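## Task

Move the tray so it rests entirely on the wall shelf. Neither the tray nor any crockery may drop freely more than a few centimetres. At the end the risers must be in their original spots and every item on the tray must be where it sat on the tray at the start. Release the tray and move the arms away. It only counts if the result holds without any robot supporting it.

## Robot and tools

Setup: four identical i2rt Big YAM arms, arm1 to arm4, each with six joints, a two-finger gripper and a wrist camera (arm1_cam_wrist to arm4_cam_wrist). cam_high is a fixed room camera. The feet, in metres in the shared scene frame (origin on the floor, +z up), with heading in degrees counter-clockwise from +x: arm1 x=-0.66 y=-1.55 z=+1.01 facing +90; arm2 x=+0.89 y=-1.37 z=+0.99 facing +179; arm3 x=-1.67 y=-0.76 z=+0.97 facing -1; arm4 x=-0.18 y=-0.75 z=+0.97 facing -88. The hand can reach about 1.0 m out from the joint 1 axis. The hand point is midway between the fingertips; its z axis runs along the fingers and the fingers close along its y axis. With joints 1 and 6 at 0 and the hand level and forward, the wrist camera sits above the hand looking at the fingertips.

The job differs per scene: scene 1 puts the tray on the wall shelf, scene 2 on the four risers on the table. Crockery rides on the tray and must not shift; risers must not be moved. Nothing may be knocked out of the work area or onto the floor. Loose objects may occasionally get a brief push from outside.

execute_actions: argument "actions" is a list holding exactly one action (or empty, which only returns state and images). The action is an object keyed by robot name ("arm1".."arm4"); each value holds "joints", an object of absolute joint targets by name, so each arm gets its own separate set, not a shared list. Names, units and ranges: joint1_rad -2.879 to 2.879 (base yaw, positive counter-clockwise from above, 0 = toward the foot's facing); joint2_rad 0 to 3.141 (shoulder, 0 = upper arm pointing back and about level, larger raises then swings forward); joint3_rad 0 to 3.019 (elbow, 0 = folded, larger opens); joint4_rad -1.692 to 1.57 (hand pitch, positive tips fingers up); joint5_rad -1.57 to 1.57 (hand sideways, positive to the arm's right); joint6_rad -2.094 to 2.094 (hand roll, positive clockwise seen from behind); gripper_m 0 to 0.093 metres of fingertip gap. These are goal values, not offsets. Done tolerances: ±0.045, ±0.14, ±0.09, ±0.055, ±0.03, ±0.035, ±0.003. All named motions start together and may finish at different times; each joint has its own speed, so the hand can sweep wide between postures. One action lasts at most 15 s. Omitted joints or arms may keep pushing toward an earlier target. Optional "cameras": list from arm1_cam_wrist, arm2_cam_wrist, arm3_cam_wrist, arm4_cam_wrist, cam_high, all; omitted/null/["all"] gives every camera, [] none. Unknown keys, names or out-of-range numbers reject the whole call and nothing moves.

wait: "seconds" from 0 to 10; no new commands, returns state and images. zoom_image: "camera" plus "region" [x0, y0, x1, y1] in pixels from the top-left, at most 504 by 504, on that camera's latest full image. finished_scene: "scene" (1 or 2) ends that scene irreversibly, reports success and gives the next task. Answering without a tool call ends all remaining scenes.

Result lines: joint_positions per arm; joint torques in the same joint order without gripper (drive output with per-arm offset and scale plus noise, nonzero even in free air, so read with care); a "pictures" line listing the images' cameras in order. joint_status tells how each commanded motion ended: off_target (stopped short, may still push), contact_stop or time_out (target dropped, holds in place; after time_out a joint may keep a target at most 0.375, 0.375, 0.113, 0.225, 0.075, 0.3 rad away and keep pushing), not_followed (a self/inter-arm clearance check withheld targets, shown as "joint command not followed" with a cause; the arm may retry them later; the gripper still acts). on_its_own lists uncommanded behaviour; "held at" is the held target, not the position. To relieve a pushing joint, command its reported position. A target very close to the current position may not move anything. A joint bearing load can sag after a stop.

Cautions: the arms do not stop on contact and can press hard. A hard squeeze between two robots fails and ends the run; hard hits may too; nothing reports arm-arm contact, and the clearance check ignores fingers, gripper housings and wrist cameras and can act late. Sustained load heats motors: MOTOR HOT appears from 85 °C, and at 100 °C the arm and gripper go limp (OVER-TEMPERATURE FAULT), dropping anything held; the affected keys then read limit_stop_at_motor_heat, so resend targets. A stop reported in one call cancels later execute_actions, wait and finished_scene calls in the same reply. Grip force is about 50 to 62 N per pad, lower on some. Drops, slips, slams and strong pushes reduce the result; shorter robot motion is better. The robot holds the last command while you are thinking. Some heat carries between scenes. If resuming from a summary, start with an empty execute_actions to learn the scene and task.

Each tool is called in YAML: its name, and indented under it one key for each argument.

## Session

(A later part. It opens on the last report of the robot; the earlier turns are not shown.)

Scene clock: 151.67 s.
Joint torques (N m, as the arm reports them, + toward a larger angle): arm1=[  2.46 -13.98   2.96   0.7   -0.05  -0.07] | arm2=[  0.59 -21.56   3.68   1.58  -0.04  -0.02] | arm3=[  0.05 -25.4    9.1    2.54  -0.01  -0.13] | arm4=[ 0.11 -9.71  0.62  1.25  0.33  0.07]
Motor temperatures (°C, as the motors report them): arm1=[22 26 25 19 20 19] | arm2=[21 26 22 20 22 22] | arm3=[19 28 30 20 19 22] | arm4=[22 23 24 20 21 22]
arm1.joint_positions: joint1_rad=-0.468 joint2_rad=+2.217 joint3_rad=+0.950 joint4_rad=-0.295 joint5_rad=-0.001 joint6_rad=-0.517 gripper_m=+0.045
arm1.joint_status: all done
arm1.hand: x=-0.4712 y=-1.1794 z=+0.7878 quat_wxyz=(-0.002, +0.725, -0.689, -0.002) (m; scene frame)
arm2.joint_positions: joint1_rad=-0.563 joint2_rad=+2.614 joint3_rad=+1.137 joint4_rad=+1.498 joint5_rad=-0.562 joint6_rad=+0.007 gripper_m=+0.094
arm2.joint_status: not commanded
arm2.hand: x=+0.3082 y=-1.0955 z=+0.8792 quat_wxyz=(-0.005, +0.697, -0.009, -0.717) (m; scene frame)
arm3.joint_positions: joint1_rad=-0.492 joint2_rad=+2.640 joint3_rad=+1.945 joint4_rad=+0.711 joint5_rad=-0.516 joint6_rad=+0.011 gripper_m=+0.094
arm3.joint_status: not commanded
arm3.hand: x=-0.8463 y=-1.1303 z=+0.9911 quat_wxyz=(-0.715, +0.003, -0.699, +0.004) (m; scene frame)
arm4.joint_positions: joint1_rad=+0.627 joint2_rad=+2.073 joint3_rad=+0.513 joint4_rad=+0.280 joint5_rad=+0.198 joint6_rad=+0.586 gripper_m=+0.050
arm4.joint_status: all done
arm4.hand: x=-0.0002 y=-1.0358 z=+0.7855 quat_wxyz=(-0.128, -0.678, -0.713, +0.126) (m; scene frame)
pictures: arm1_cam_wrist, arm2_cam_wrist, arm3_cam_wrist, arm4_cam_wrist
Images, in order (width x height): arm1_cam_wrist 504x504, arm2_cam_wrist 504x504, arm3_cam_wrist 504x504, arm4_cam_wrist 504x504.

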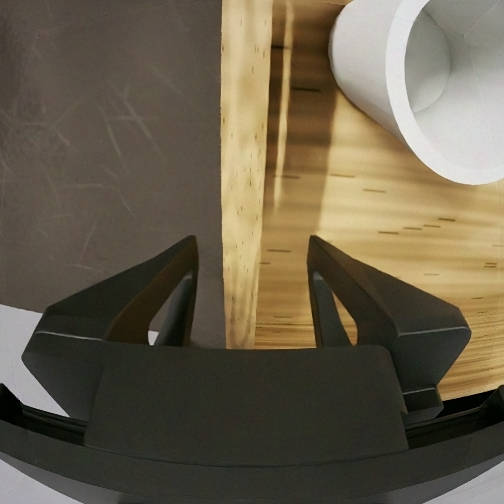

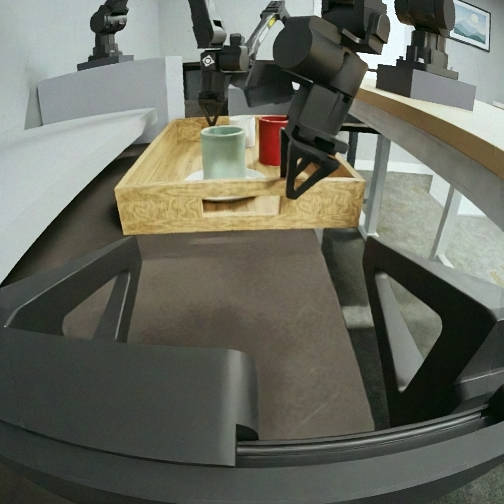

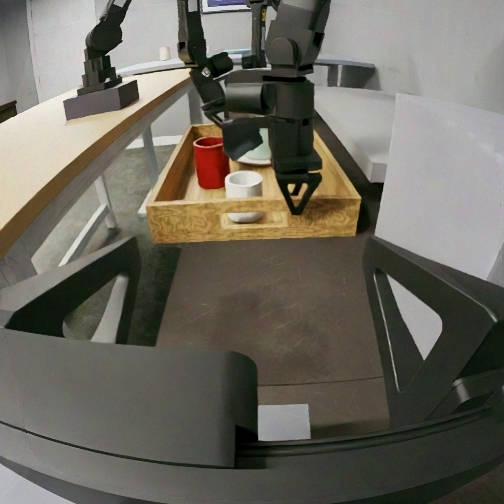

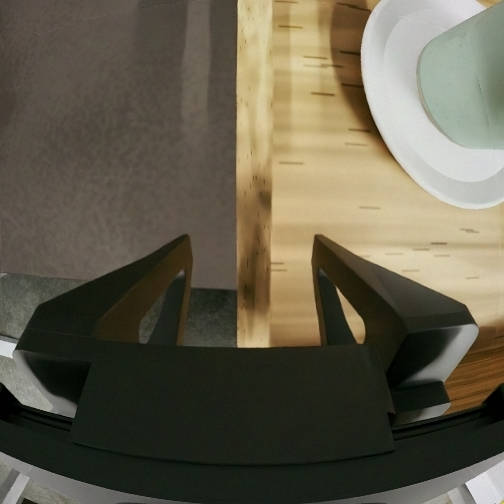

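execute_actions:
  actions:
    - {"arm1": {"joints": {"joint2_rad": 2.306, "joint3_rad": 0.962, "joint4_rad": -0.218, "joint6_rad": -0.48}}, "arm4": {"joints": {"joint2_rad": 2.187, "joint3_rad": 0.543, "joint4_rad": 0.379}}}
  cameras: ["arm1_cam_wrist", "arm2_cam_wrist", "arm3_cam_wrist", "arm4_cam_wrist"]

Scene clock: 156.07 s.
Joint torques (N m, as the arm reports them, + toward a larger angle): arm1=[  2.32 -14.07   2.35   0.77  -0.04   0.15] | arm2=[  0.67 -21.57   3.66   1.53  -0.07  -0.03] | arm3=[  0.27 -25.62   9.24   2.5    0.    -0.13] | arm4=[  0.08 -10.12  -0.27   1.21   0.33   0.07]
Motor temperatures (°C, as the motors report them): arm1=[22 26 25 19 20 19] | arm2=[21 27 22 20 22 22] | arm3=[19 29 30 20 19 22] | arm4=[22 23 23 20 21 22]
arm1.joint_positions: joint1_rad=-0.468 joint2_rad=+2.296 joint3_rad=+0.955 joint4_rad=-0.230 joint5_rad=-0.001 joint6_rad=-0.490 gripper_m=+0.045
arm1.joint_status: all done
arm1.hand: x=-0.4759 y=-1.1887 z=+0.7572 quat_wxyz=(+0.002, +0.715, -0.699, -0.001) (m; scene frame)
arm2.joint_positions: joint1_rad=-0.563 joint2_rad=+2.614 joint3_rad=+1.137 joint4_rad=+1.498 joint5_rad=-0.562 joint6_rad=+0.007 gripper_m=+0.094
arm2.joint_status: not commanded
arm2.hand: x=+0.3082 y=-1.0955 z=+0.8792 quat_wxyz=(-0.005, +0.697, -0.009, -0.717) (m; scene frame)
arm3.joint_positions: joint1_rad=-0.492 joint2_rad=+2.640 joint3_rad=+1.945 joint4_rad=+0.711 joint5_rad=-0.516 joint6_rad=+0.011 gripper_m=+0.094
arm3.joint_status: not commanded
arm3.hand: x=-0.8463 y=-1.1303 z=+0.9911 quat_wxyz=(-0.715, +0.003, -0.699, +0.004) (m; scene frame)
arm4.joint_positions: joint1_rad=+0.627 joint2_rad=+2.186 joint3_rad=+0.543 joint4_rad=+0.366 joint5_rad=+0.198 joint6_rad=+0.586 gripper_m=+0.050
arm4.joint_status: all done
arm4.hand: x=+0.0006 y=-1.0373 z=+0.7576 quat_wxyz=(-0.130, -0.678, -0.713, +0.126) (m; scene frame)
pictures: arm1_cam_wrist, arm2_cam_wrist, arm3_cam_wrist, arm4_cam_wrist
Images, in order (width x height): arm1_cam_wrist 504x504, arm2_cam_wrist 504x504, arm3_cam_wrist 504x504, arm4_cam_wrist 504x504.

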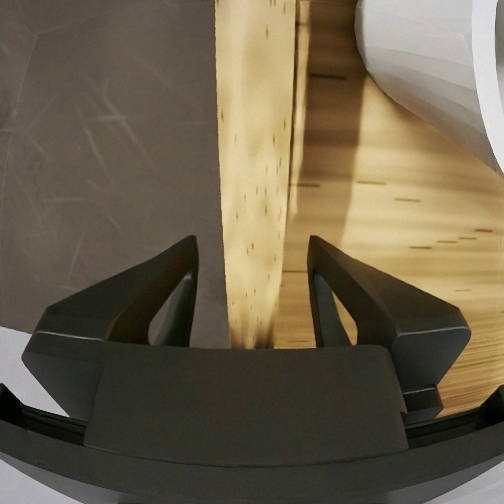

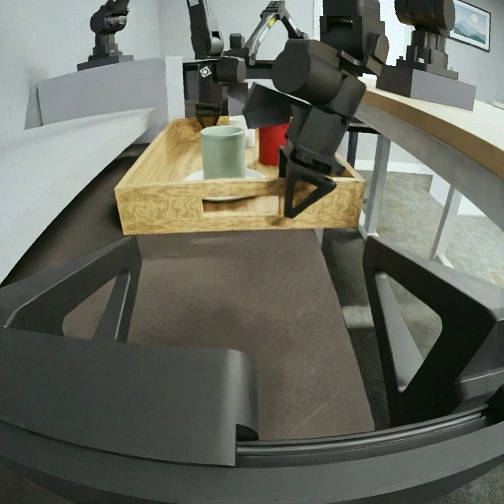

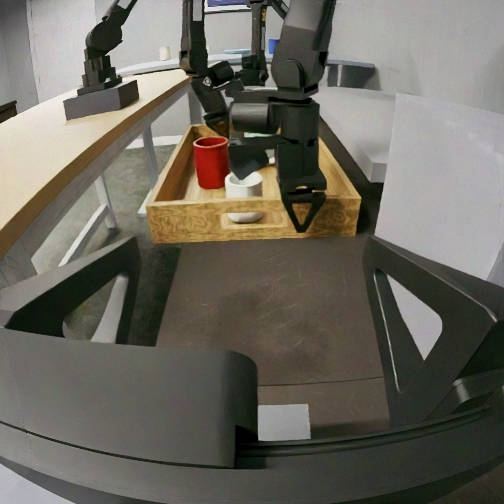

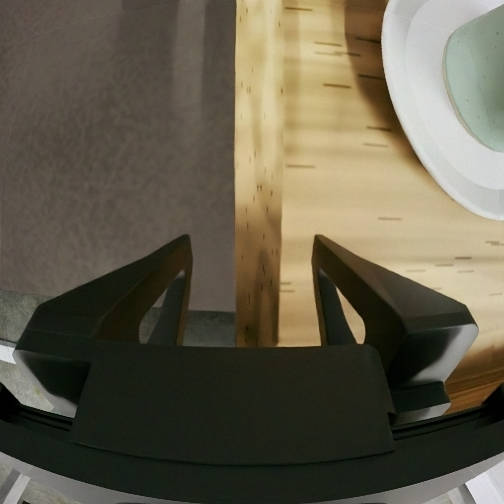

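execute_actions:
  actions:
    - {"arm1": {"joints": {"gripper_m": 0.0}}, "arm4": {"joints": {"gripper_m": 0.0}}}
  cameras: ["arm1_cam_wrist", "arm4_cam_wrist"]

Scene clock: 157.40 s.
Joint torques (N m, as the arm reports them, + toward a larger angle): arm1=[  2.31 -13.92   2.34   0.67  -0.29   0.12] | arm2=[  0.62 -21.58   3.6    1.57  -0.08  -0.02] | arm3=[  0.17 -25.46   9.17   2.51   0.    -0.11] | arm4=[  0.14 -10.12  -0.24   1.2    0.2    0.03]
Motor temperatures (°C, as the motors report them): arm1=[22 26 25 19 20 19] | arm2=[21 27 22 20 22 22] | arm3=[19 29 30 20 19 22] | arm4=[22 23 23 20 21 22]
arm1.joint_positions: joint1_rad=-0.468 joint2_rad=+2.296 joint3_rad=+0.955 joint4_rad=-0.227 joint5_rad=+0.006 joint6_rad=-0.488 gripper_m=+0.011
arm1.joint_status: gripper_m off_target (ended at +0.011, target +0.000)
arm1.hand: x=-0.4746 y=-1.1885 z=+0.7572 quat_wxyz=(+0.000, +0.715, -0.699, +0.002) (m; scene frame)
arm2.joint_positions: joint1_rad=-0.563 joint2_rad=+2.614 joint3_rad=+1.137 joint4_rad=+1.498 joint5_rad=-0.562 joint6_rad=+0.007 gripper_m=+0.094
arm2.joint_status: not commanded
arm2.hand: x=+0.3082 y=-1.0955 z=+0.8792 quat_wxyz=(-0.005, +0.697, -0.009, -0.717) (m; scene frame)
arm3.joint_positions: joint1_rad=-0.492 joint2_rad=+2.640 joint3_rad=+1.945 joint4_rad=+0.711 joint5_rad=-0.516 joint6_rad=+0.011 gripper_m=+0.094
arm3.joint_status: not commanded
arm3.hand: x=-0.8463 y=-1.1303 z=+0.9911 quat_wxyz=(-0.715, +0.003, -0.699, +0.004) (m; scene frame)
arm4.joint_positions: joint1_rad=+0.626 joint2_rad=+2.187 joint3_rad=+0.542 joint4_rad=+0.366 joint5_rad=+0.202 joint6_rad=+0.589 gripper_m=+0.012
arm4.joint_status: gripper_m off_target (ended at +0.012, target +0.000)
arm4.hand: x=-0.0004 y=-1.0374 z=+0.7576 quat_wxyz=(-0.129, -0.679, -0.711, +0.127) (m; scene frame)
pictures: arm1_cam_wrist, arm4_cam_wrist
Images, in order (width x height): arm1_cam_wrist 504x504, arm4_cam_wrist 504x504.

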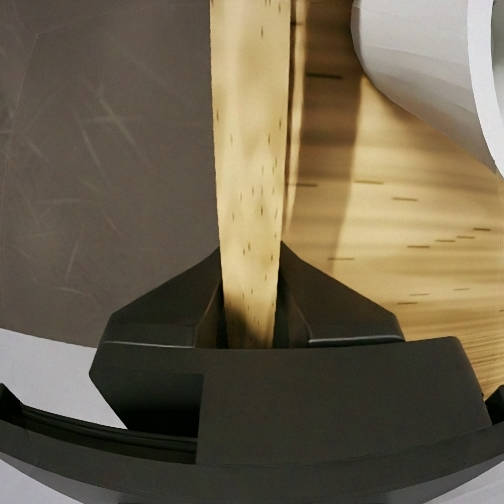

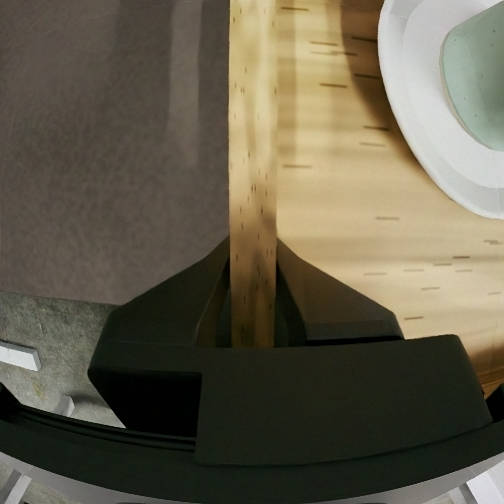

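execute_actions:
  actions:
    - {"arm1": {"joints": {"joint2_rad": 2.208, "joint3_rad": 0.95, "joint4_rad": -0.28}}, "arm4": {"joints": {"joint2_rad": 2.078, "joint3_rad": 0.519, "joint4_rad": 0.309}}}
  cameras: ["arm2_cam_wrist", "arm3_cam_wrist"]

Scene clock: 162.90 s.
Joint torques (N m, as the arm reports them, + toward a larger angle): arm1=[  2.02 -18.4    1.99  -0.57  -0.05   0.17] | arm2=[  0.59 -22.24   3.71   1.48  -0.09  -0.03] | arm3=[  0.26 -25.23   9.21   2.52  -0.02  -0.12] | arm4=[ -0.09 -14.23  -0.43   0.55   0.71   0.07]
Motor temperatures (°C, as the motors report them): arm1=[22 26 25 19 20 19] | arm2=[21 27 22 20 22 22] | arm3=[19 29 30 20 19 22] | arm4=[22 24 23 20 21 22]
arm1.joint_positions: joint1_rad=-0.462 joint2_rad=+2.262 joint3_rad=+0.952 joint4_rad=-0.257 joint5_rad=+0.000 joint6_rad=-0.493 gripper_m=+0.011
arm1.joint_status: all done
arm1.hand: x=-0.4762 y=-1.1836 z=+0.7703 quat_wxyz=(+0.000, +0.719, -0.695, -0.001) (m; scene frame)
arm2.joint_positions: joint1_rad=-0.563 joint2_rad=+2.614 joint3_rad=+1.137 joint4_rad=+1.498 joint5_rad=-0.562 joint6_rad=+0.007 gripper_m=+0.094
arm2.joint_status: not commanded
arm2.hand: x=+0.3082 y=-1.0955 z=+0.8792 quat_wxyz=(-0.005, +0.697, -0.009, -0.717) (m; scene frame)
arm3.joint_positions: joint1_rad=-0.492 joint2_rad=+2.640 joint3_rad=+1.945 joint4_rad=+0.711 joint5_rad=-0.516 joint6_rad=+0.011 gripper_m=+0.094
arm3.joint_status: not commanded
arm3.hand: x=-0.8463 y=-1.1303 z=+0.9911 quat_wxyz=(-0.715, +0.003, -0.699, +0.004) (m; scene frame)
arm4.joint_positions: joint1_rad=+0.628 joint2_rad=+2.141 joint3_rad=+0.523 joint4_rad=+0.309 joint5_rad=+0.189 joint6_rad=+0.586 gripper_m=+0.012
arm4.joint_status: all done
arm4.hand: x=-0.0041 y=-1.0281 z=+0.7667 quat_wxyz=(-0.115, -0.678, -0.716, +0.119) (m; scene frame)
pictures: arm2_cam_wrist, arm3_cam_wrist
Images, in order (width x height): arm2_cam_wrist 504x504, arm3_cam_wrist 504x504.

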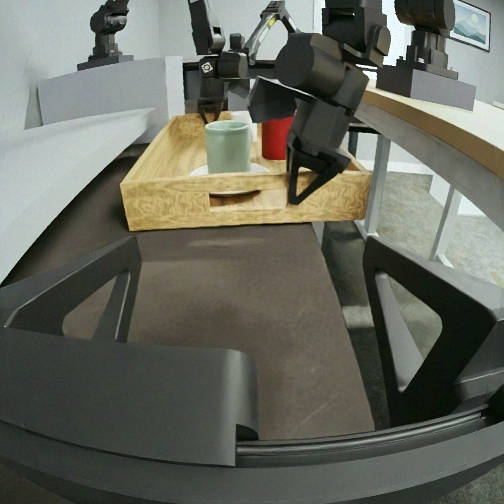

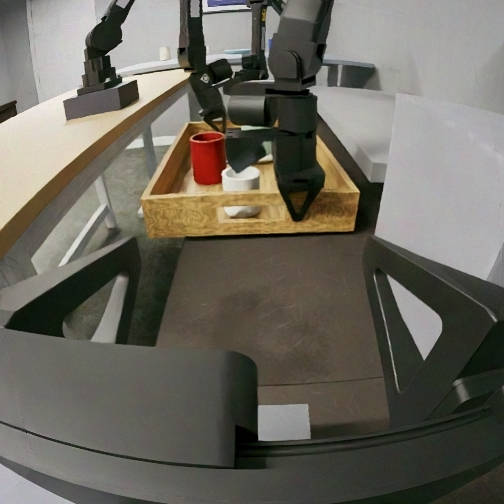

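execute_actions:
  actions:
    - {"arm1": {"joints": {"joint1_rad": -0.478, "joint2_rad": 2.122, "joint3_rad": 0.92, "joint4_rad": -0.324, "joint6_rad": -0.462}}, "arm4": {"joints": {"joint1_rad": 0.608, "joint2_rad": 1.955, "joint3_rad": 0.527, "joint4_rad": 0.211, "joint5_rad": 0.212, "joint6_rad": 0.594}}}
  cameras: ["arm2_cam_wrist", "arm3_cam_wrist"]

Scene clock: 169.87 s.
Joint torques (N m, as the arm reports them, + toward a larger angle): arm1=[  0.46 -17.68   2.88  -0.24  -0.34   0.13] | arm2=[  0.5  -21.47   3.57   1.64  -0.06  -0.03] | arm3=[  0.03 -25.36   9.18   2.55  -0.01  -0.1 ] | arm4=[ -0.4  -13.41   1.34   0.94   0.84  -0.01]
Motor temperatures (°C, as the motors report them): arm1=[22 27 24 19 20 19] | arm2=[21 27 22 20 22 22] | arm3=[19 29 30 20 19 22] | arm4=[22 24 23 20 21 22]
arm1.joint_positions: joint1_rad=-0.466 joint2_rad=+2.170 joint3_rad=+0.914 joint4_rad=-0.311 joint5_rad=+0.007 joint6_rad=-0.472 gripper_m=+0.011
arm1.joint_status: all done
arm1.hand: x=-0.4752 y=-1.1886 z=+0.8021 quat_wxyz=(-0.001, +0.710, -0.705, +0.002) (m; scene frame)
arm2.joint_positions: joint1_rad=-0.563 joint2_rad=+2.614 joint3_rad=+1.137 joint4_rad=+1.498 joint5_rad=-0.562 joint6_rad=+0.007 gripper_m=+0.094
arm2.joint_status: not commanded
arm2.hand: x=+0.3082 y=-1.0955 z=+0.8792 quat_wxyz=(-0.005, +0.697, -0.009, -0.717) (m; scene frame)
arm3.joint_positions: joint1_rad=-0.492 joint2_rad=+2.640 joint3_rad=+1.945 joint4_rad=+0.711 joint5_rad=-0.516 joint6_rad=+0.011 gripper_m=+0.094
arm3.joint_status: not commanded
arm3.hand: x=-0.8463 y=-1.1303 z=+0.9911 quat_wxyz=(-0.715, +0.003, -0.699, +0.004) (m; scene frame)
arm4.joint_positions: joint1_rad=+0.614 joint2_rad=+2.008 joint3_rad=+0.521 joint4_rad=+0.204 joint5_rad=+0.196 joint6_rad=+0.592 gripper_m=+0.012
arm4.joint_status: all done
arm4.hand: x=+0.0009 y=-1.0437 z=+0.8018 quat_wxyz=(-0.127, -0.685, -0.707, +0.125) (m; scene frame)
pictures: arm2_cam_wrist, arm3_cam_wrist
Images, in order (width x height): arm2_cam_wrist 504x504, arm3_cam_wrist 504x504.

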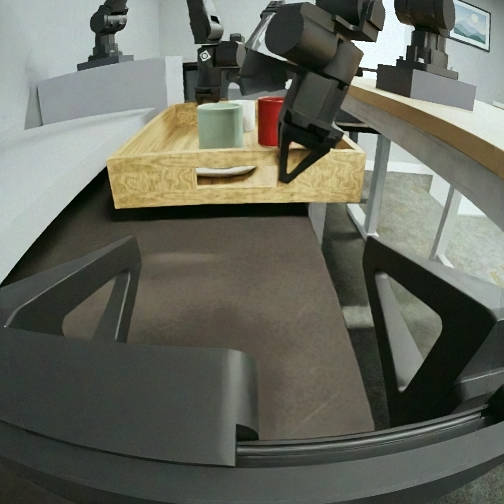

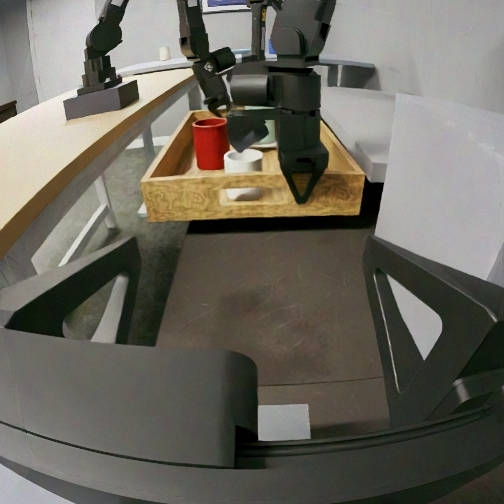

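execute_actions:
  actions: []

Scene clock: 173.23 s.
Joint torques (N m, as the arm reports them, + toward a larger angle): arm1=[  0.13 -17.79   2.91  -0.28  -0.35   0.15] | arm2=[  0.21 -21.33   3.69   1.55  -0.07  -0.04] | arm3=[  0.17 -25.34   9.18   2.52  -0.01  -0.12] | arm4=[ -0.51 -13.45   1.33   0.93   0.86  -0.01]
Motor temperatures (°C, as the motors report them): arm1=[22 27 24 19 20 19] | arm2=[21 27 22 20 22 22] | arm3=[19 29 30 20 19 22] | arm4=[22 24 23 20 21 22]
arm1.joint_positions: joint1_rad=-0.466 joint2_rad=+2.170 joint3_rad=+0.914 joint4_rad=-0.311 joint5_rad=+0.007 joint6_rad=-0.472 gripper_m=+0.011
arm1.joint_status: all done
arm1.hand: x=-0.4752 y=-1.1886 z=+0.8021 quat_wxyz=(-0.001, +0.710, -0.705, +0.002) (m; scene frame)
arm2.joint_positions: joint1_rad=-0.563 joint2_rad=+2.614 joint3_rad=+1.137 joint4_rad=+1.498 joint5_rad=-0.562 joint6_rad=+0.007 gripper_m=+0.094
arm2.joint_status: not commanded
arm2.hand: x=+0.3082 y=-1.0955 z=+0.8792 quat_wxyz=(-0.005, +0.697, -0.009, -0.717) (m; scene frame)
arm3.joint_positions: joint1_rad=-0.492 joint2_rad=+2.640 joint3_rad=+1.945 joint4_rad=+0.711 joint5_rad=-0.516 joint6_rad=+0.011 gripper_m=+0.094
arm3.joint_status: not commanded
arm3.hand: x=-0.8463 y=-1.1303 z=+0.9911 quat_wxyz=(-0.715, +0.003, -0.699, +0.004) (m; scene frame)
arm4.joint_positions: joint1_rad=+0.614 joint2_rad=+2.008 joint3_rad=+0.521 joint4_rad=+0.204 joint5_rad=+0.196 joint6_rad=+0.592 gripper_m=+0.012
arm4.joint_status: all done
arm4.hand: x=+0.0009 y=-1.0437 z=+0.8018 quat_wxyz=(-0.127, -0.685, -0.707, +0.125) (m; scene frame)
pictures: arm1_cam_wrist, arm2_cam_wrist, arm3_cam_wrist, arm4_cam_wrist, cam_high
Images, in order (width x height): arm1_cam_wrist 504x504, arm2_cam_wrist 504x504, arm3_cam_wrist 504x504, arm4_cam_wrist 504x504, cam_high 504x504.

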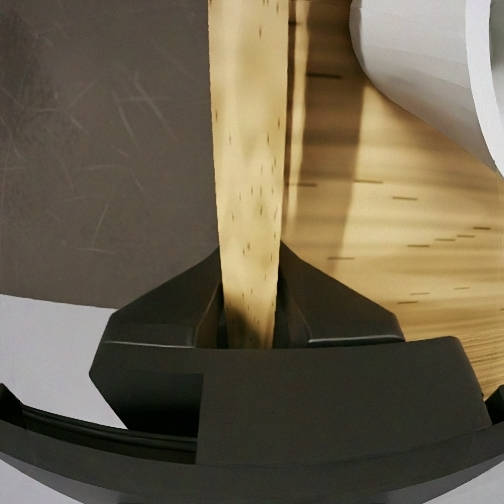

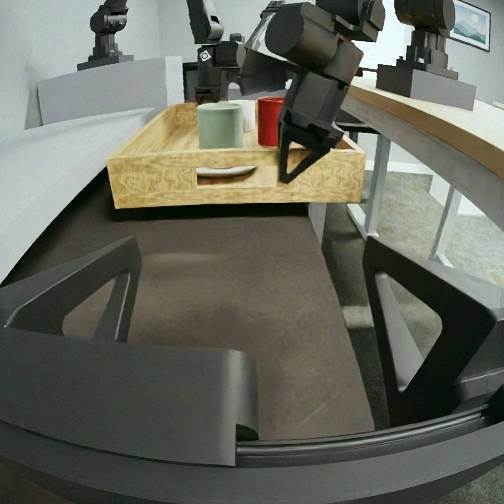

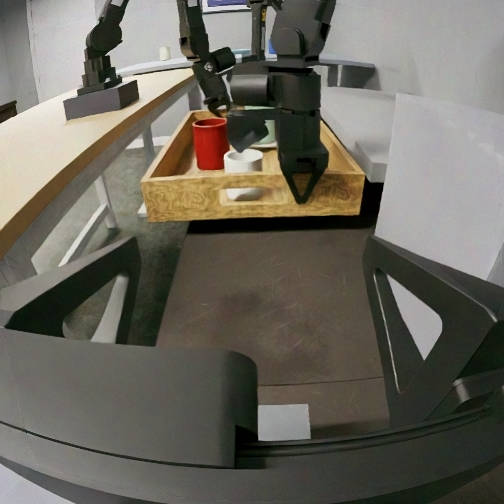

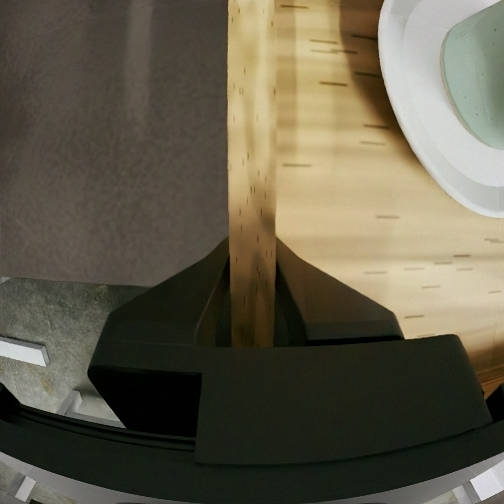

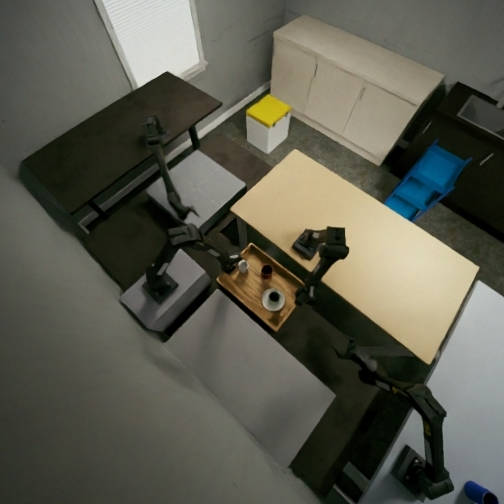

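zoom_image:
  camera: "arm2_cam_wrist"
  region: [40, 80, 220, 240]

zoom_image:
  camera: "arm3_cam_wrist"
  region: [300, 80, 420, 230]

zoom_image:
  camera: "cam_high"
  region: [180, 220, 360, 360]

Region (40, 80, 220, 240) of arm2_cam_wrist's 504x504 image, scaled by 2.800, with more detail than that image has.

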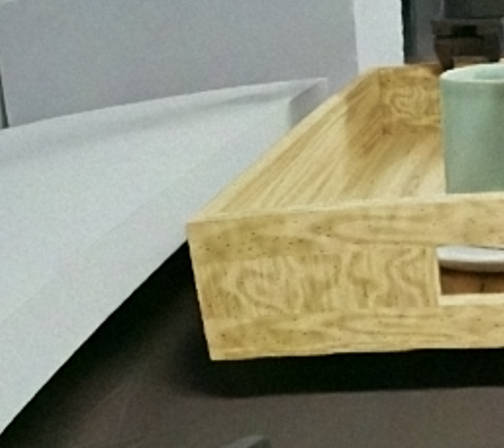

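Region (300, 80, 420, 230) of arm3_cam_wrist's 504x504 image, scaled by 3.360, with more detail than that image has; it fills the left 403 columns of this view, and the rest is white.

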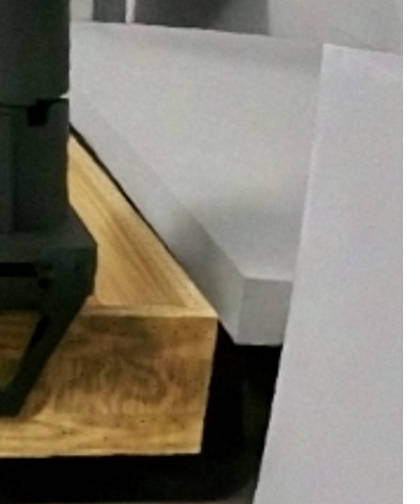

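Region (180, 220, 360, 360) of cam_high's 504x504 image, scaled by 2.800, with more detail than that image has.

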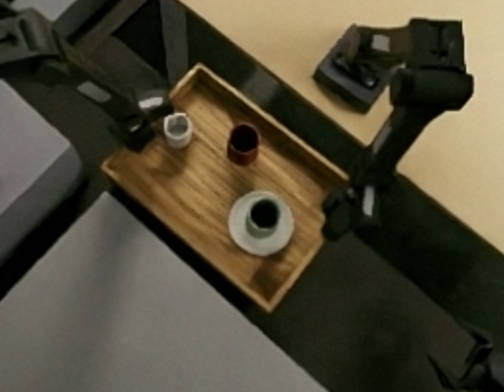

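execute_actions:
  actions:
    - {"arm1": {"joints": {"joint1_rad": -0.478, "joint2_rad": 2.0135, "joint3_rad": 0.8995, "joint4_rad": -0.414, "joint5_rad": 0.0, "joint6_rad": -0.454}}, "arm4": {"joints": {"joint1_rad": 0.605, "joint2_rad": 1.800, "joint3_rad": 0.518, "joint4_rad": 0.064, "joint5_rad": 0.2135, "joint6_rad": 0.601}}}
  cameras: ["arm2_cam_wrist", "arm3_cam_wrist"]

Scene clock: 188.30 s.
Joint torques (N m, as the arm reports them, + toward a larger angle): arm1=[  0.34 -16.97   3.74  -0.26  -0.25   0.2 ] | arm2=[  0.8  -21.56   3.7    1.47  -0.07  -0.03] | arm3=[ -0.01 -25.39   9.19   2.53  -0.01  -0.13] | arm4=[ -0.65 -12.59   2.9    0.83   0.83   0.08]
Motor temperatures (°C, as the motors report them): arm1=[22 27 24 19 20 19] | arm2=[21 27 22 20 22 22] | arm3=[19 30 30 20 19 22] | arm4=[22 24 22 20 22 22]
arm1.joint_positions: joint1_rad=-0.466 joint2_rad=+2.057 joint3_rad=+0.890 joint4_rad=-0.400 joint5_rad=+0.004 joint6_rad=-0.470 gripper_m=+0.011
arm1.joint_status: all done
arm1.hand: x=-0.4760 y=-1.1894 z=+0.8425 quat_wxyz=(+0.000, +0.709, -0.705, +0.001) (m; scene frame)
arm2.joint_positions: joint1_rad=-0.563 joint2_rad=+2.614 joint3_rad=+1.137 joint4_rad=+1.498 joint5_rad=-0.562 joint6_rad=+0.007 gripper_m=+0.094
arm2.joint_status: not commanded
arm2.hand: x=+0.3082 y=-1.0955 z=+0.8792 quat_wxyz=(-0.005, +0.697, -0.009, -0.717) (m; scene frame)
arm3.joint_positions: joint1_rad=-0.492 joint2_rad=+2.640 joint3_rad=+1.945 joint4_rad=+0.711 joint5_rad=-0.516 joint6_rad=+0.011 gripper_m=+0.094
arm3.joint_status: not commanded
arm3.hand: x=-0.8463 y=-1.1303 z=+0.9911 quat_wxyz=(-0.715, +0.003, -0.699, +0.004) (m; scene frame)
arm4.joint_positions: joint1_rad=+0.610 joint2_rad=+1.850 joint3_rad=+0.506 joint4_rad=+0.058 joint5_rad=+0.198 joint6_rad=+0.592 gripper_m=+0.012
arm4.joint_status: all done
arm4.hand: x=+0.0006 y=-1.0448 z=+0.8411 quat_wxyz=(-0.125, -0.686, -0.706, +0.126) (m; scene frame)
pictures: arm2_cam_wrist, arm3_cam_wrist
Images, in order (width x height): arm2_cam_wrist 504x504, arm3_cam_wrist 504x504.

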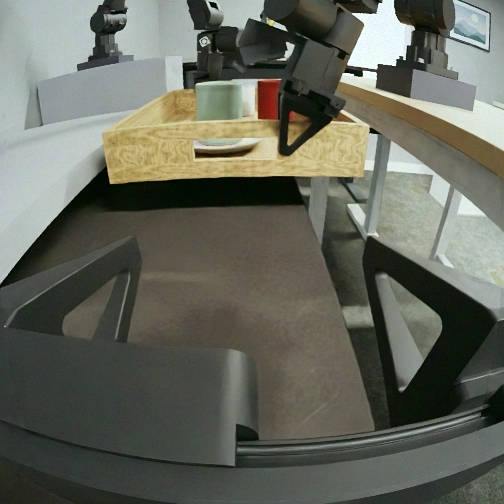

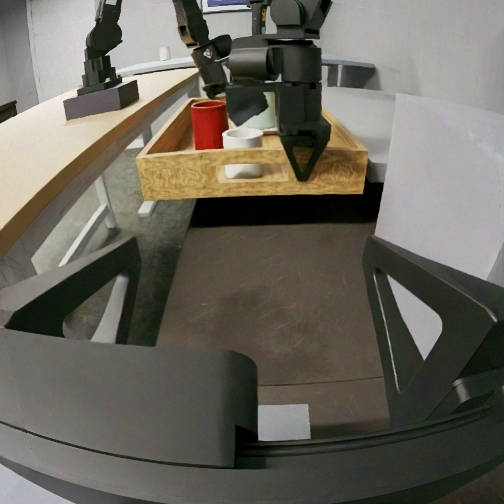

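zoom_image:
  camera: "arm2_cam_wrist"
  region: [300, 60, 440, 200]

zoom_image:
  camera: "arm3_cam_wrist"
  region: [100, 60, 240, 200]

Region (300, 60, 440, 200) of arm2_cam_wrist's 504x504 image, scaled by 3.600, with more detail than that image has.

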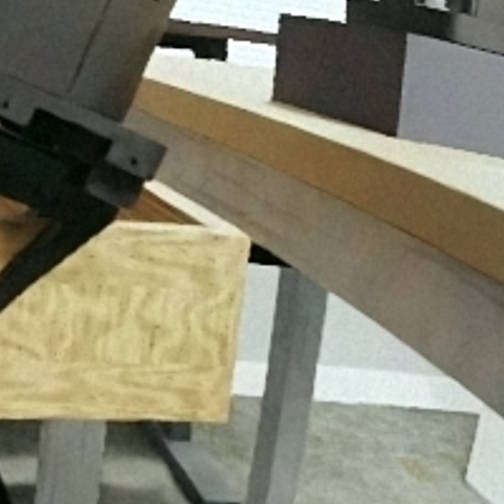

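Region (100, 60, 240, 200) of arm3_cam_wrist's 504x504 image, scaled by 3.600, with more detail than that image has.

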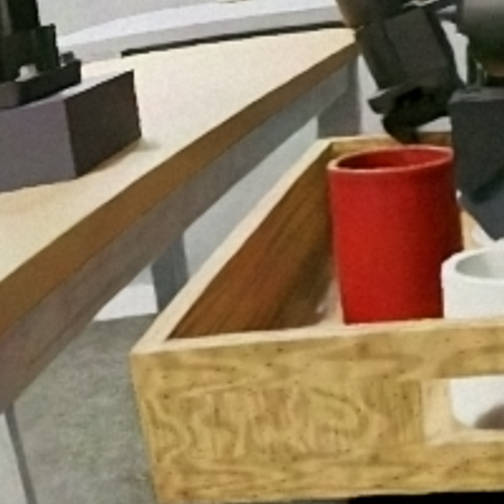

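execute_actions:
  actions:
    - {"arm1": {"joints": {"joint1_rad": -0.540, "joint2_rad": 1.930, "joint3_rad": 0.9406, "joint4_rad": -0.536, "joint5_rad": 0.0, "joint6_rad": -0.533}}, "arm4": {"joints": {"joint1_rad": 0.690, "joint2_rad": 1.680, "joint3_rad": 0.5885, "joint4_rad": -0.140, "joint5_rad": 0.238, "joint6_rad": 0.682}}}
  cameras: ["arm2_cam_wrist", "arm3_cam_wrist"]

Scene clock: 201.83 s.
Joint torques (N m, as the arm reports them, + toward a larger angle): arm1=[  0.99 -16.65   5.7   -0.63  -0.15   0.27] | arm2=[  0.52 -21.26   3.58   1.5   -0.04  -0.05] | arm3=[  0.34 -25.25   9.16   2.5   -0.02  -0.11] | arm4=[ -0.74 -12.1    5.88   0.45   0.87   0.25]
Motor temperatures (°C, as the motors report them): arm1=[22 28 25 19 20 19] | arm2=[21 27 22 20 22 22] | arm3=[19 30 31 20 19 22] | arm4=[22 24 23 20 22 22]
arm1.joint_positions: joint1_rad=-0.536 joint2_rad=+1.971 joint3_rad=+0.915 joint4_rad=-0.512 joint5_rad=+0.002 joint6_rad=-0.555 gripper_m=+0.011
arm1.joint_status: all done
arm1.hand: x=-0.4454 y=-1.1931 z=+0.8806 quat_wxyz=(+0.000, +0.714, -0.700, +0.000) (m; scene frame)
arm2.joint_positions: joint1_rad=-0.563 joint2_rad=+2.614 joint3_rad=+1.137 joint4_rad=+1.498 joint5_rad=-0.562 joint6_rad=+0.007 gripper_m=+0.094
arm2.joint_status: not commanded
arm2.hand: x=+0.3082 y=-1.0955 z=+0.8792 quat_wxyz=(-0.005, +0.697, -0.009, -0.717) (m; scene frame)
arm3.joint_positions: joint1_rad=-0.492 joint2_rad=+2.640 joint3_rad=+1.945 joint4_rad=+0.711 joint5_rad=-0.516 joint6_rad=+0.011 gripper_m=+0.094
arm3.joint_status: not commanded
arm3.hand: x=-0.8463 y=-1.1303 z=+0.9911 quat_wxyz=(-0.715, +0.003, -0.699, +0.004) (m; scene frame)
arm4.joint_positions: joint1_rad=+0.692 joint2_rad=+1.728 joint3_rad=+0.551 joint4_rad=-0.138 joint5_rad=+0.221 joint6_rad=+0.660 gripper_m=+0.012
arm4.joint_status: all done
arm4.hand: x=+0.0285 y=-1.0390 z=+0.8775 quat_wxyz=(-0.118, -0.681, -0.711, +0.126) (m; scene frame)
pictures: arm2_cam_wrist, arm3_cam_wrist
Images, in order (width x height): arm2_cam_wrist 504x504, arm3_cam_wrist 504x504.

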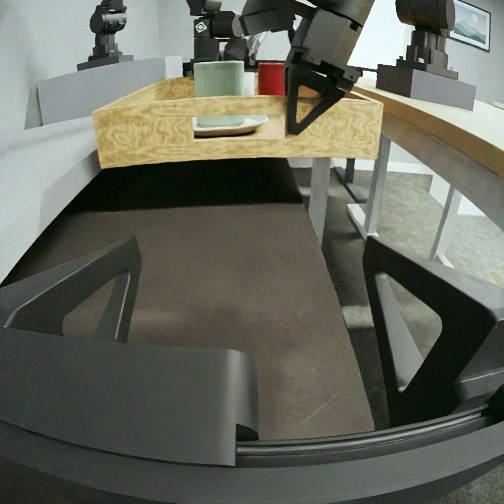

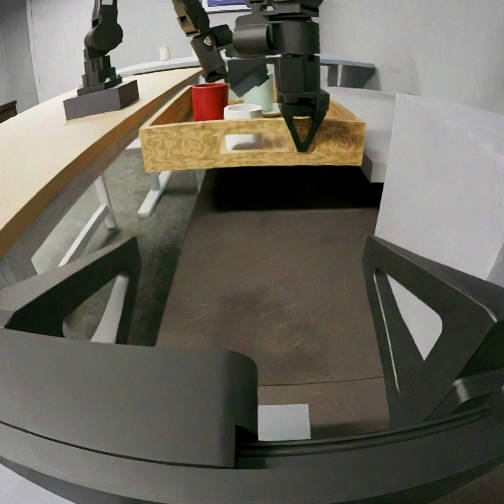

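execute_actions:
  actions:
    - {"arm1": {"joints": {"joint1_rad": -0.597, "joint2_rad": 1.864, "joint3_rad": 1.0105, "joint4_rad": -0.657, "joint5_rad": 0.0, "joint6_rad": -0.590}}, "arm4": {"joints": {"joint1_rad": 0.748, "joint2_rad": 1.593, "joint3_rad": 0.6927, "joint4_rad": -0.318, "joint5_rad": 0.2514, "joint6_rad": 0.747}}}
  cameras: ["arm2_cam_wrist", "arm3_cam_wrist"]

Scene clock: 213.63 s.
Joint torques (N m, as the arm reports them, + toward a larger angle): arm1=[  1.09 -17.75   7.46  -0.62  -0.25   0.11] | arm2=[  0.38 -21.48   3.63   1.54  -0.07  -0.07] | arm3=[  0.27 -25.42   9.2    2.44   0.    -0.11] | arm4=[ -0.42 -13.4    8.1    0.46   0.91   0.14]
Motor temperatures (°C, as the motors report them): arm1=[22 28 26 19 20 19] | arm2=[21 27 22 20 22 22] | arm3=[19 31 31 20 19 22] | arm4=[22 24 24 20 22 22]
arm1.joint_positions: joint1_rad=-0.593 joint2_rad=+1.912 joint3_rad=+0.972 joint4_rad=-0.633 joint5_rad=+0.004 joint6_rad=-0.598 gripper_m=+0.011
arm1.joint_status: all done
arm1.hand: x=-0.4152 y=-1.1923 z=+0.9164 quat_wxyz=(+0.002, +0.709, -0.705, +0.002) (m; scene frame)
arm2.joint_positions: joint1_rad=-0.563 joint2_rad=+2.614 joint3_rad=+1.137 joint4_rad=+1.498 joint5_rad=-0.562 joint6_rad=+0.007 gripper_m=+0.094
arm2.joint_status: not commanded
arm2.hand: x=+0.3082 y=-1.0955 z=+0.8792 quat_wxyz=(-0.005, +0.697, -0.009, -0.717) (m; scene frame)
arm3.joint_positions: joint1_rad=-0.492 joint2_rad=+2.640 joint3_rad=+1.945 joint4_rad=+0.711 joint5_rad=-0.516 joint6_rad=+0.011 gripper_m=+0.094
arm3.joint_status: not commanded
arm3.hand: x=-0.8463 y=-1.1303 z=+0.9911 quat_wxyz=(-0.715, +0.003, -0.699, +0.004) (m; scene frame)
arm4.joint_positions: joint1_rad=+0.751 joint2_rad=+1.651 joint3_rad=+0.641 joint4_rad=-0.317 joint5_rad=+0.235 joint6_rad=+0.733 gripper_m=+0.012
arm4.joint_status: all done
arm4.hand: x=+0.0618 y=-1.0455 z=+0.9151 quat_wxyz=(-0.120, -0.687, -0.706, +0.125) (m; scene frame)
pictures: arm2_cam_wrist, arm3_cam_wrist
Images, in order (width x height): arm2_cam_wrist 504x504, arm3_cam_wrist 504x504.

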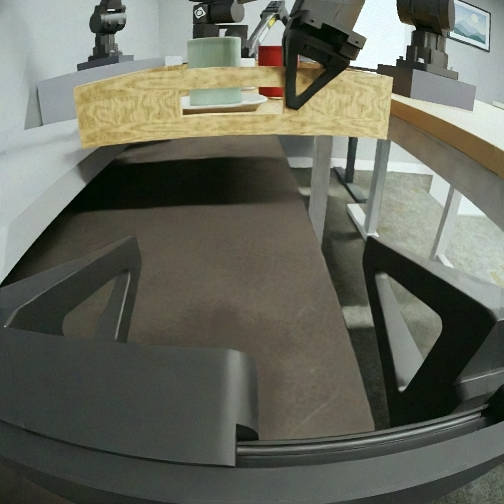

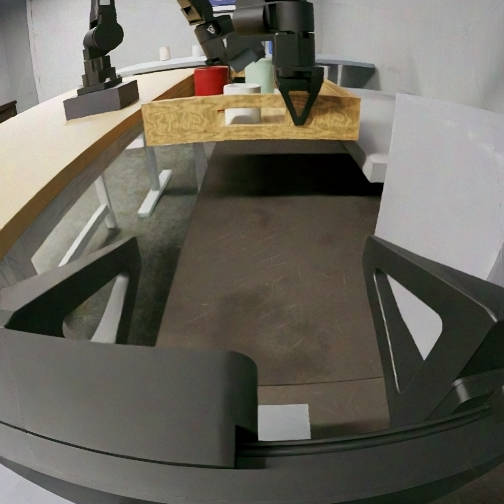

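execute_actions:
  actions:
    - {"arm1": {"joints": {"joint1_rad": -0.681, "joint2_rad": 1.751, "joint3_rad": 0.898, "joint4_rad": -0.660, "joint5_rad": 0.0, "joint6_rad": -0.676}}, "arm4": {"joints": {"joint1_rad": 0.655, "joint2_rad": 1.621, "joint3_rad": 0.834, "joint4_rad": -0.391, "joint5_rad": 0.221, "joint6_rad": 0.640}}}
  cameras: ["arm2_cam_wrist", "arm3_cam_wrist"]

Scene clock: 224.27 s.
Joint torques (N m, as the arm reports them, + toward a larger angle): arm1=[  0.6  -16.08   6.91  -0.09  -0.5    0.01] | arm2=[  0.88 -21.69   3.63   1.64  -0.07  -0.02] | arm3=[  0.5  -25.25   9.12   2.47  -0.01  -0.13] | arm4=[ -0.03 -14.6    9.24   0.91   0.99  -0.11]
Motor temperatures (°C, as the motors report them): arm1=[22 28 27 19 20 19] | arm2=[21 28 22 20 22 22] | arm3=[19 31 31 20 19 22] | arm4=[22 25 25 20 22 22]
arm1.joint_positions: joint1_rad=-0.676 joint2_rad=+1.801 joint3_rad=+0.869 joint4_rad=-0.652 joint5_rad=+0.010 joint6_rad=-0.673 gripper_m=+0.011
arm1.joint_status: all done
arm1.hand: x=-0.4096 y=-1.2447 z=+0.9371 quat_wxyz=(+0.008, +0.707, -0.707, +0.005) (m; scene frame)
arm2.joint_positions: joint1_rad=-0.563 joint2_rad=+2.614 joint3_rad=+1.137 joint4_rad=+1.498 joint5_rad=-0.562 joint6_rad=+0.007 gripper_m=+0.094
arm2.joint_status: not commanded
arm2.hand: x=+0.3082 y=-1.0955 z=+0.8792 quat_wxyz=(-0.005, +0.697, -0.009, -0.717) (m; scene frame)
arm3.joint_positions: joint1_rad=-0.492 joint2_rad=+2.640 joint3_rad=+1.945 joint4_rad=+0.711 joint5_rad=-0.516 joint6_rad=+0.011 gripper_m=+0.094
arm3.joint_status: not commanded
arm3.hand: x=-0.8463 y=-1.1303 z=+0.9911 quat_wxyz=(-0.715, +0.003, -0.699, +0.004) (m; scene frame)
arm4.joint_positions: joint1_rad=+0.656 joint2_rad=+1.680 joint3_rad=+0.777 joint4_rad=-0.399 joint5_rad=+0.202 joint6_rad=+0.645 gripper_m=+0.012
arm4.joint_status: all done
arm4.hand: x=+0.0692 y=-1.1019 z=+0.9367 quat_wxyz=(-0.123, -0.689, -0.704, +0.121) (m; scene frame)
pictures: arm2_cam_wrist, arm3_cam_wrist
Images, in order (width x height): arm2_cam_wrist 504x504, arm3_cam_wrist 504x504.

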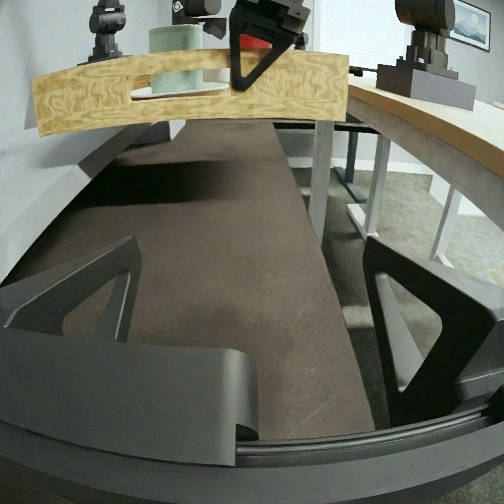

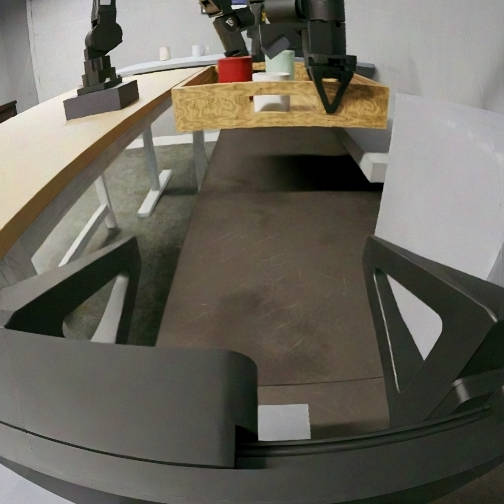

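execute_actions:
  actions:
    - {"arm1": {"joints": {"joint1_rad": -0.793, "joint2_rad": 1.677, "joint3_rad": 0.774, "joint4_rad": -0.585, "joint5_rad": 0.0, "joint6_rad": -0.787}}, "arm4": {"joints": {"joint1_rad": 0.585, "joint2_rad": 1.7085, "joint3_rad": 0.980, "joint4_rad": -0.417, "joint5_rad": 0.207, "joint6_rad": 0.573}}}
  cameras: ["arm2_cam_wrist", "arm3_cam_wrist"]

Scene clock: 232.50 s.
Joint torques (N m, as the arm reports them, + toward a larger angle): arm1=[  0.99 -14.92   6.42   0.49  -0.46   0.06] | arm2=[  0.71 -21.63   3.71   1.55  -0.06  -0.04] | arm3=[  0.49 -25.47   9.13   2.5    0.    -0.13] | arm4=[ -0.25 -17.5    9.97   1.14   0.98   0.01]
Motor temperatures (°C, as the motors report them): arm1=[22 28 27 19 20 19] | arm2=[21 28 22 20 22 22] | arm3=[19 32 31 20 19 22] | arm4=[22 25 26 20 23 22]
arm1.joint_positions: joint1_rad=-0.787 joint2_rad=+1.731 joint3_rad=+0.746 joint4_rad=-0.591 joint5_rad=+0.009 joint6_rad=-0.789 gripper_m=+0.011
arm1.joint_status: all done
arm1.hand: x=-0.4051 y=-1.3024 z=+0.9354 quat_wxyz=(+0.005, +0.708, -0.706, +0.004) (m; scene frame)
arm2.joint_positions: joint1_rad=-0.563 joint2_rad=+2.614 joint3_rad=+1.137 joint4_rad=+1.498 joint5_rad=-0.562 joint6_rad=+0.007 gripper_m=+0.094
arm2.joint_status: not commanded
arm2.hand: x=+0.3082 y=-1.0955 z=+0.8792 quat_wxyz=(-0.005, +0.697, -0.009, -0.717) (m; scene frame)
arm3.joint_positions: joint1_rad=-0.492 joint2_rad=+2.640 joint3_rad=+1.945 joint4_rad=+0.711 joint5_rad=-0.516 joint6_rad=+0.011 gripper_m=+0.094
arm3.joint_status: not commanded
arm3.hand: x=-0.8463 y=-1.1303 z=+0.9911 quat_wxyz=(-0.715, +0.003, -0.699, +0.004) (m; scene frame)
arm4.joint_positions: joint1_rad=+0.585 joint2_rad=+1.781 joint3_rad=+0.917 joint4_rad=-0.430 joint5_rad=+0.188 joint6_rad=+0.570 gripper_m=+0.012
arm4.joint_status: all done
arm4.hand: x=+0.0744 y=-1.1579 z=+0.9335 quat_wxyz=(-0.119, -0.687, -0.706, +0.123) (m; scene frame)
pictures: arm2_cam_wrist, arm3_cam_wrist
Images, in order (width x height): arm2_cam_wrist 504x504, arm3_cam_wrist 504x504.

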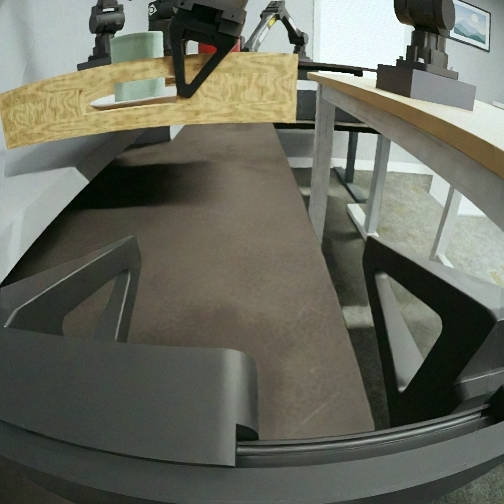

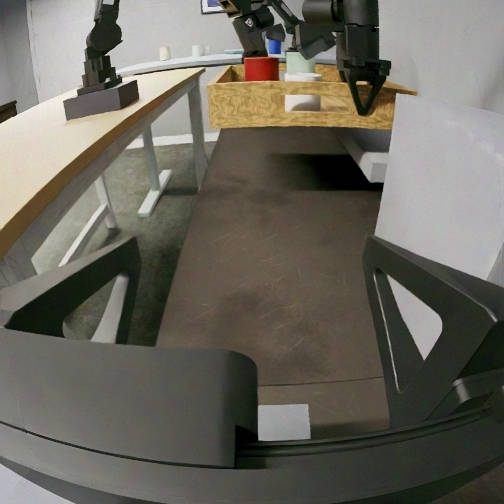

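execute_actions:
  actions:
    - {"arm1": {"joints": {"joint1_rad": -0.941, "joint2_rad": 1.596, "joint3_rad": 0.6716, "joint4_rad": -0.553, "joint5_rad": 0.0, "joint6_rad": -0.932}}, "arm4": {"joints": {"joint1_rad": 0.523, "joint2_rad": 1.790, "joint3_rad": 1.1606, "joint4_rad": -0.470, "joint5_rad": 0.189, "joint6_rad": 0.517}}}
  cameras: ["arm2_cam_wrist", "arm3_cam_wrist"]

Scene clock: 238.53 s.
Joint torques (N m, as the arm reports them, + toward a larger angle): arm1=[  0.78 -12.77   6.7    0.5   -0.57   0.01] | arm2=[  0.89 -21.33   3.53   1.48  -0.09  -0.05] | arm3=[  0.56 -25.46   9.09   2.47  -0.01  -0.13] | arm4=[ -0.05 -19.57  11.13   1.3    0.9    0.  ]
Motor temperatures (°C, as the motors report them): arm1=[22 28 27 19 20 19] | arm2=[21 28 22 20 22 22] | arm3=[19 32 31 20 19 22] | arm4=[22 25 27 20 23 22]
arm1.joint_positions: joint1_rad=-0.938 joint2_rad=+1.645 joint3_rad=+0.638 joint4_rad=-0.559 joint5_rad=+0.011 joint6_rad=-0.931 gripper_m=+0.011
arm1.joint_status: all done
arm1.hand: x=-0.3988 y=-1.3653 z=+0.9406 quat_wxyz=(+0.001, +0.705, -0.709, +0.005) (m; scene frame)
arm2.joint_positions: joint1_rad=-0.563 joint2_rad=+2.614 joint3_rad=+1.137 joint4_rad=+1.498 joint5_rad=-0.562 joint6_rad=+0.007 gripper_m=+0.094
arm2.joint_status: not commanded
arm2.hand: x=+0.3082 y=-1.0955 z=+0.8792 quat_wxyz=(-0.005, +0.697, -0.009, -0.717) (m; scene frame)
arm3.joint_positions: joint1_rad=-0.492 joint2_rad=+2.640 joint3_rad=+1.945 joint4_rad=+0.711 joint5_rad=-0.516 joint6_rad=+0.011 gripper_m=+0.094
arm3.joint_status: not commanded
arm3.hand: x=-0.8463 y=-1.1303 z=+0.9911 quat_wxyz=(-0.715, +0.003, -0.699, +0.004) (m; scene frame)
arm4.joint_positions: joint1_rad=+0.522 joint2_rad=+1.870 joint3_rad=+1.089 joint4_rad=-0.488 joint5_rad=+0.171 joint6_rad=+0.514 gripper_m=+0.012
arm4.joint_status: all done
arm4.hand: x=+0.0822 y=-1.2226 z=+0.9428 quat_wxyz=(-0.126, -0.689, -0.703, +0.125) (m; scene frame)
pictures: arm2_cam_wrist, arm3_cam_wrist
Images, in order (width x height): arm2_cam_wrist 504x504, arm3_cam_wrist 504x504.

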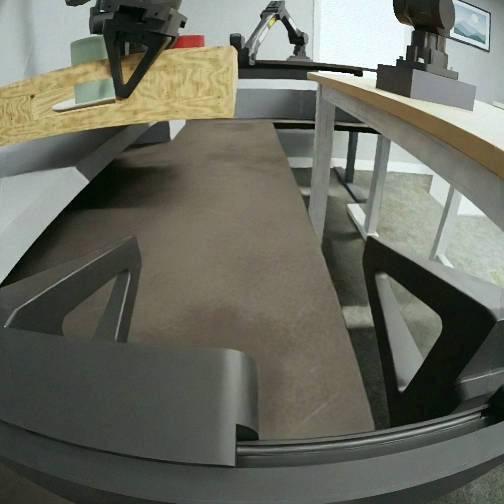

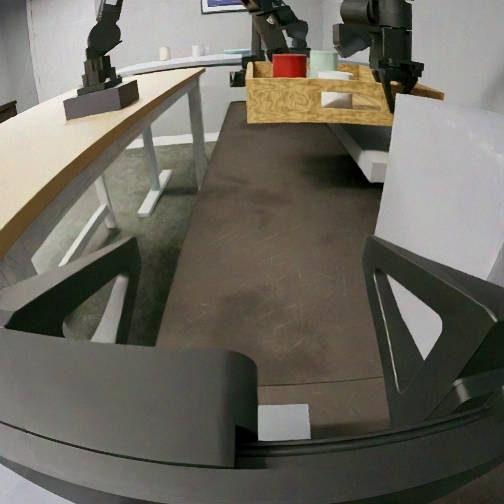

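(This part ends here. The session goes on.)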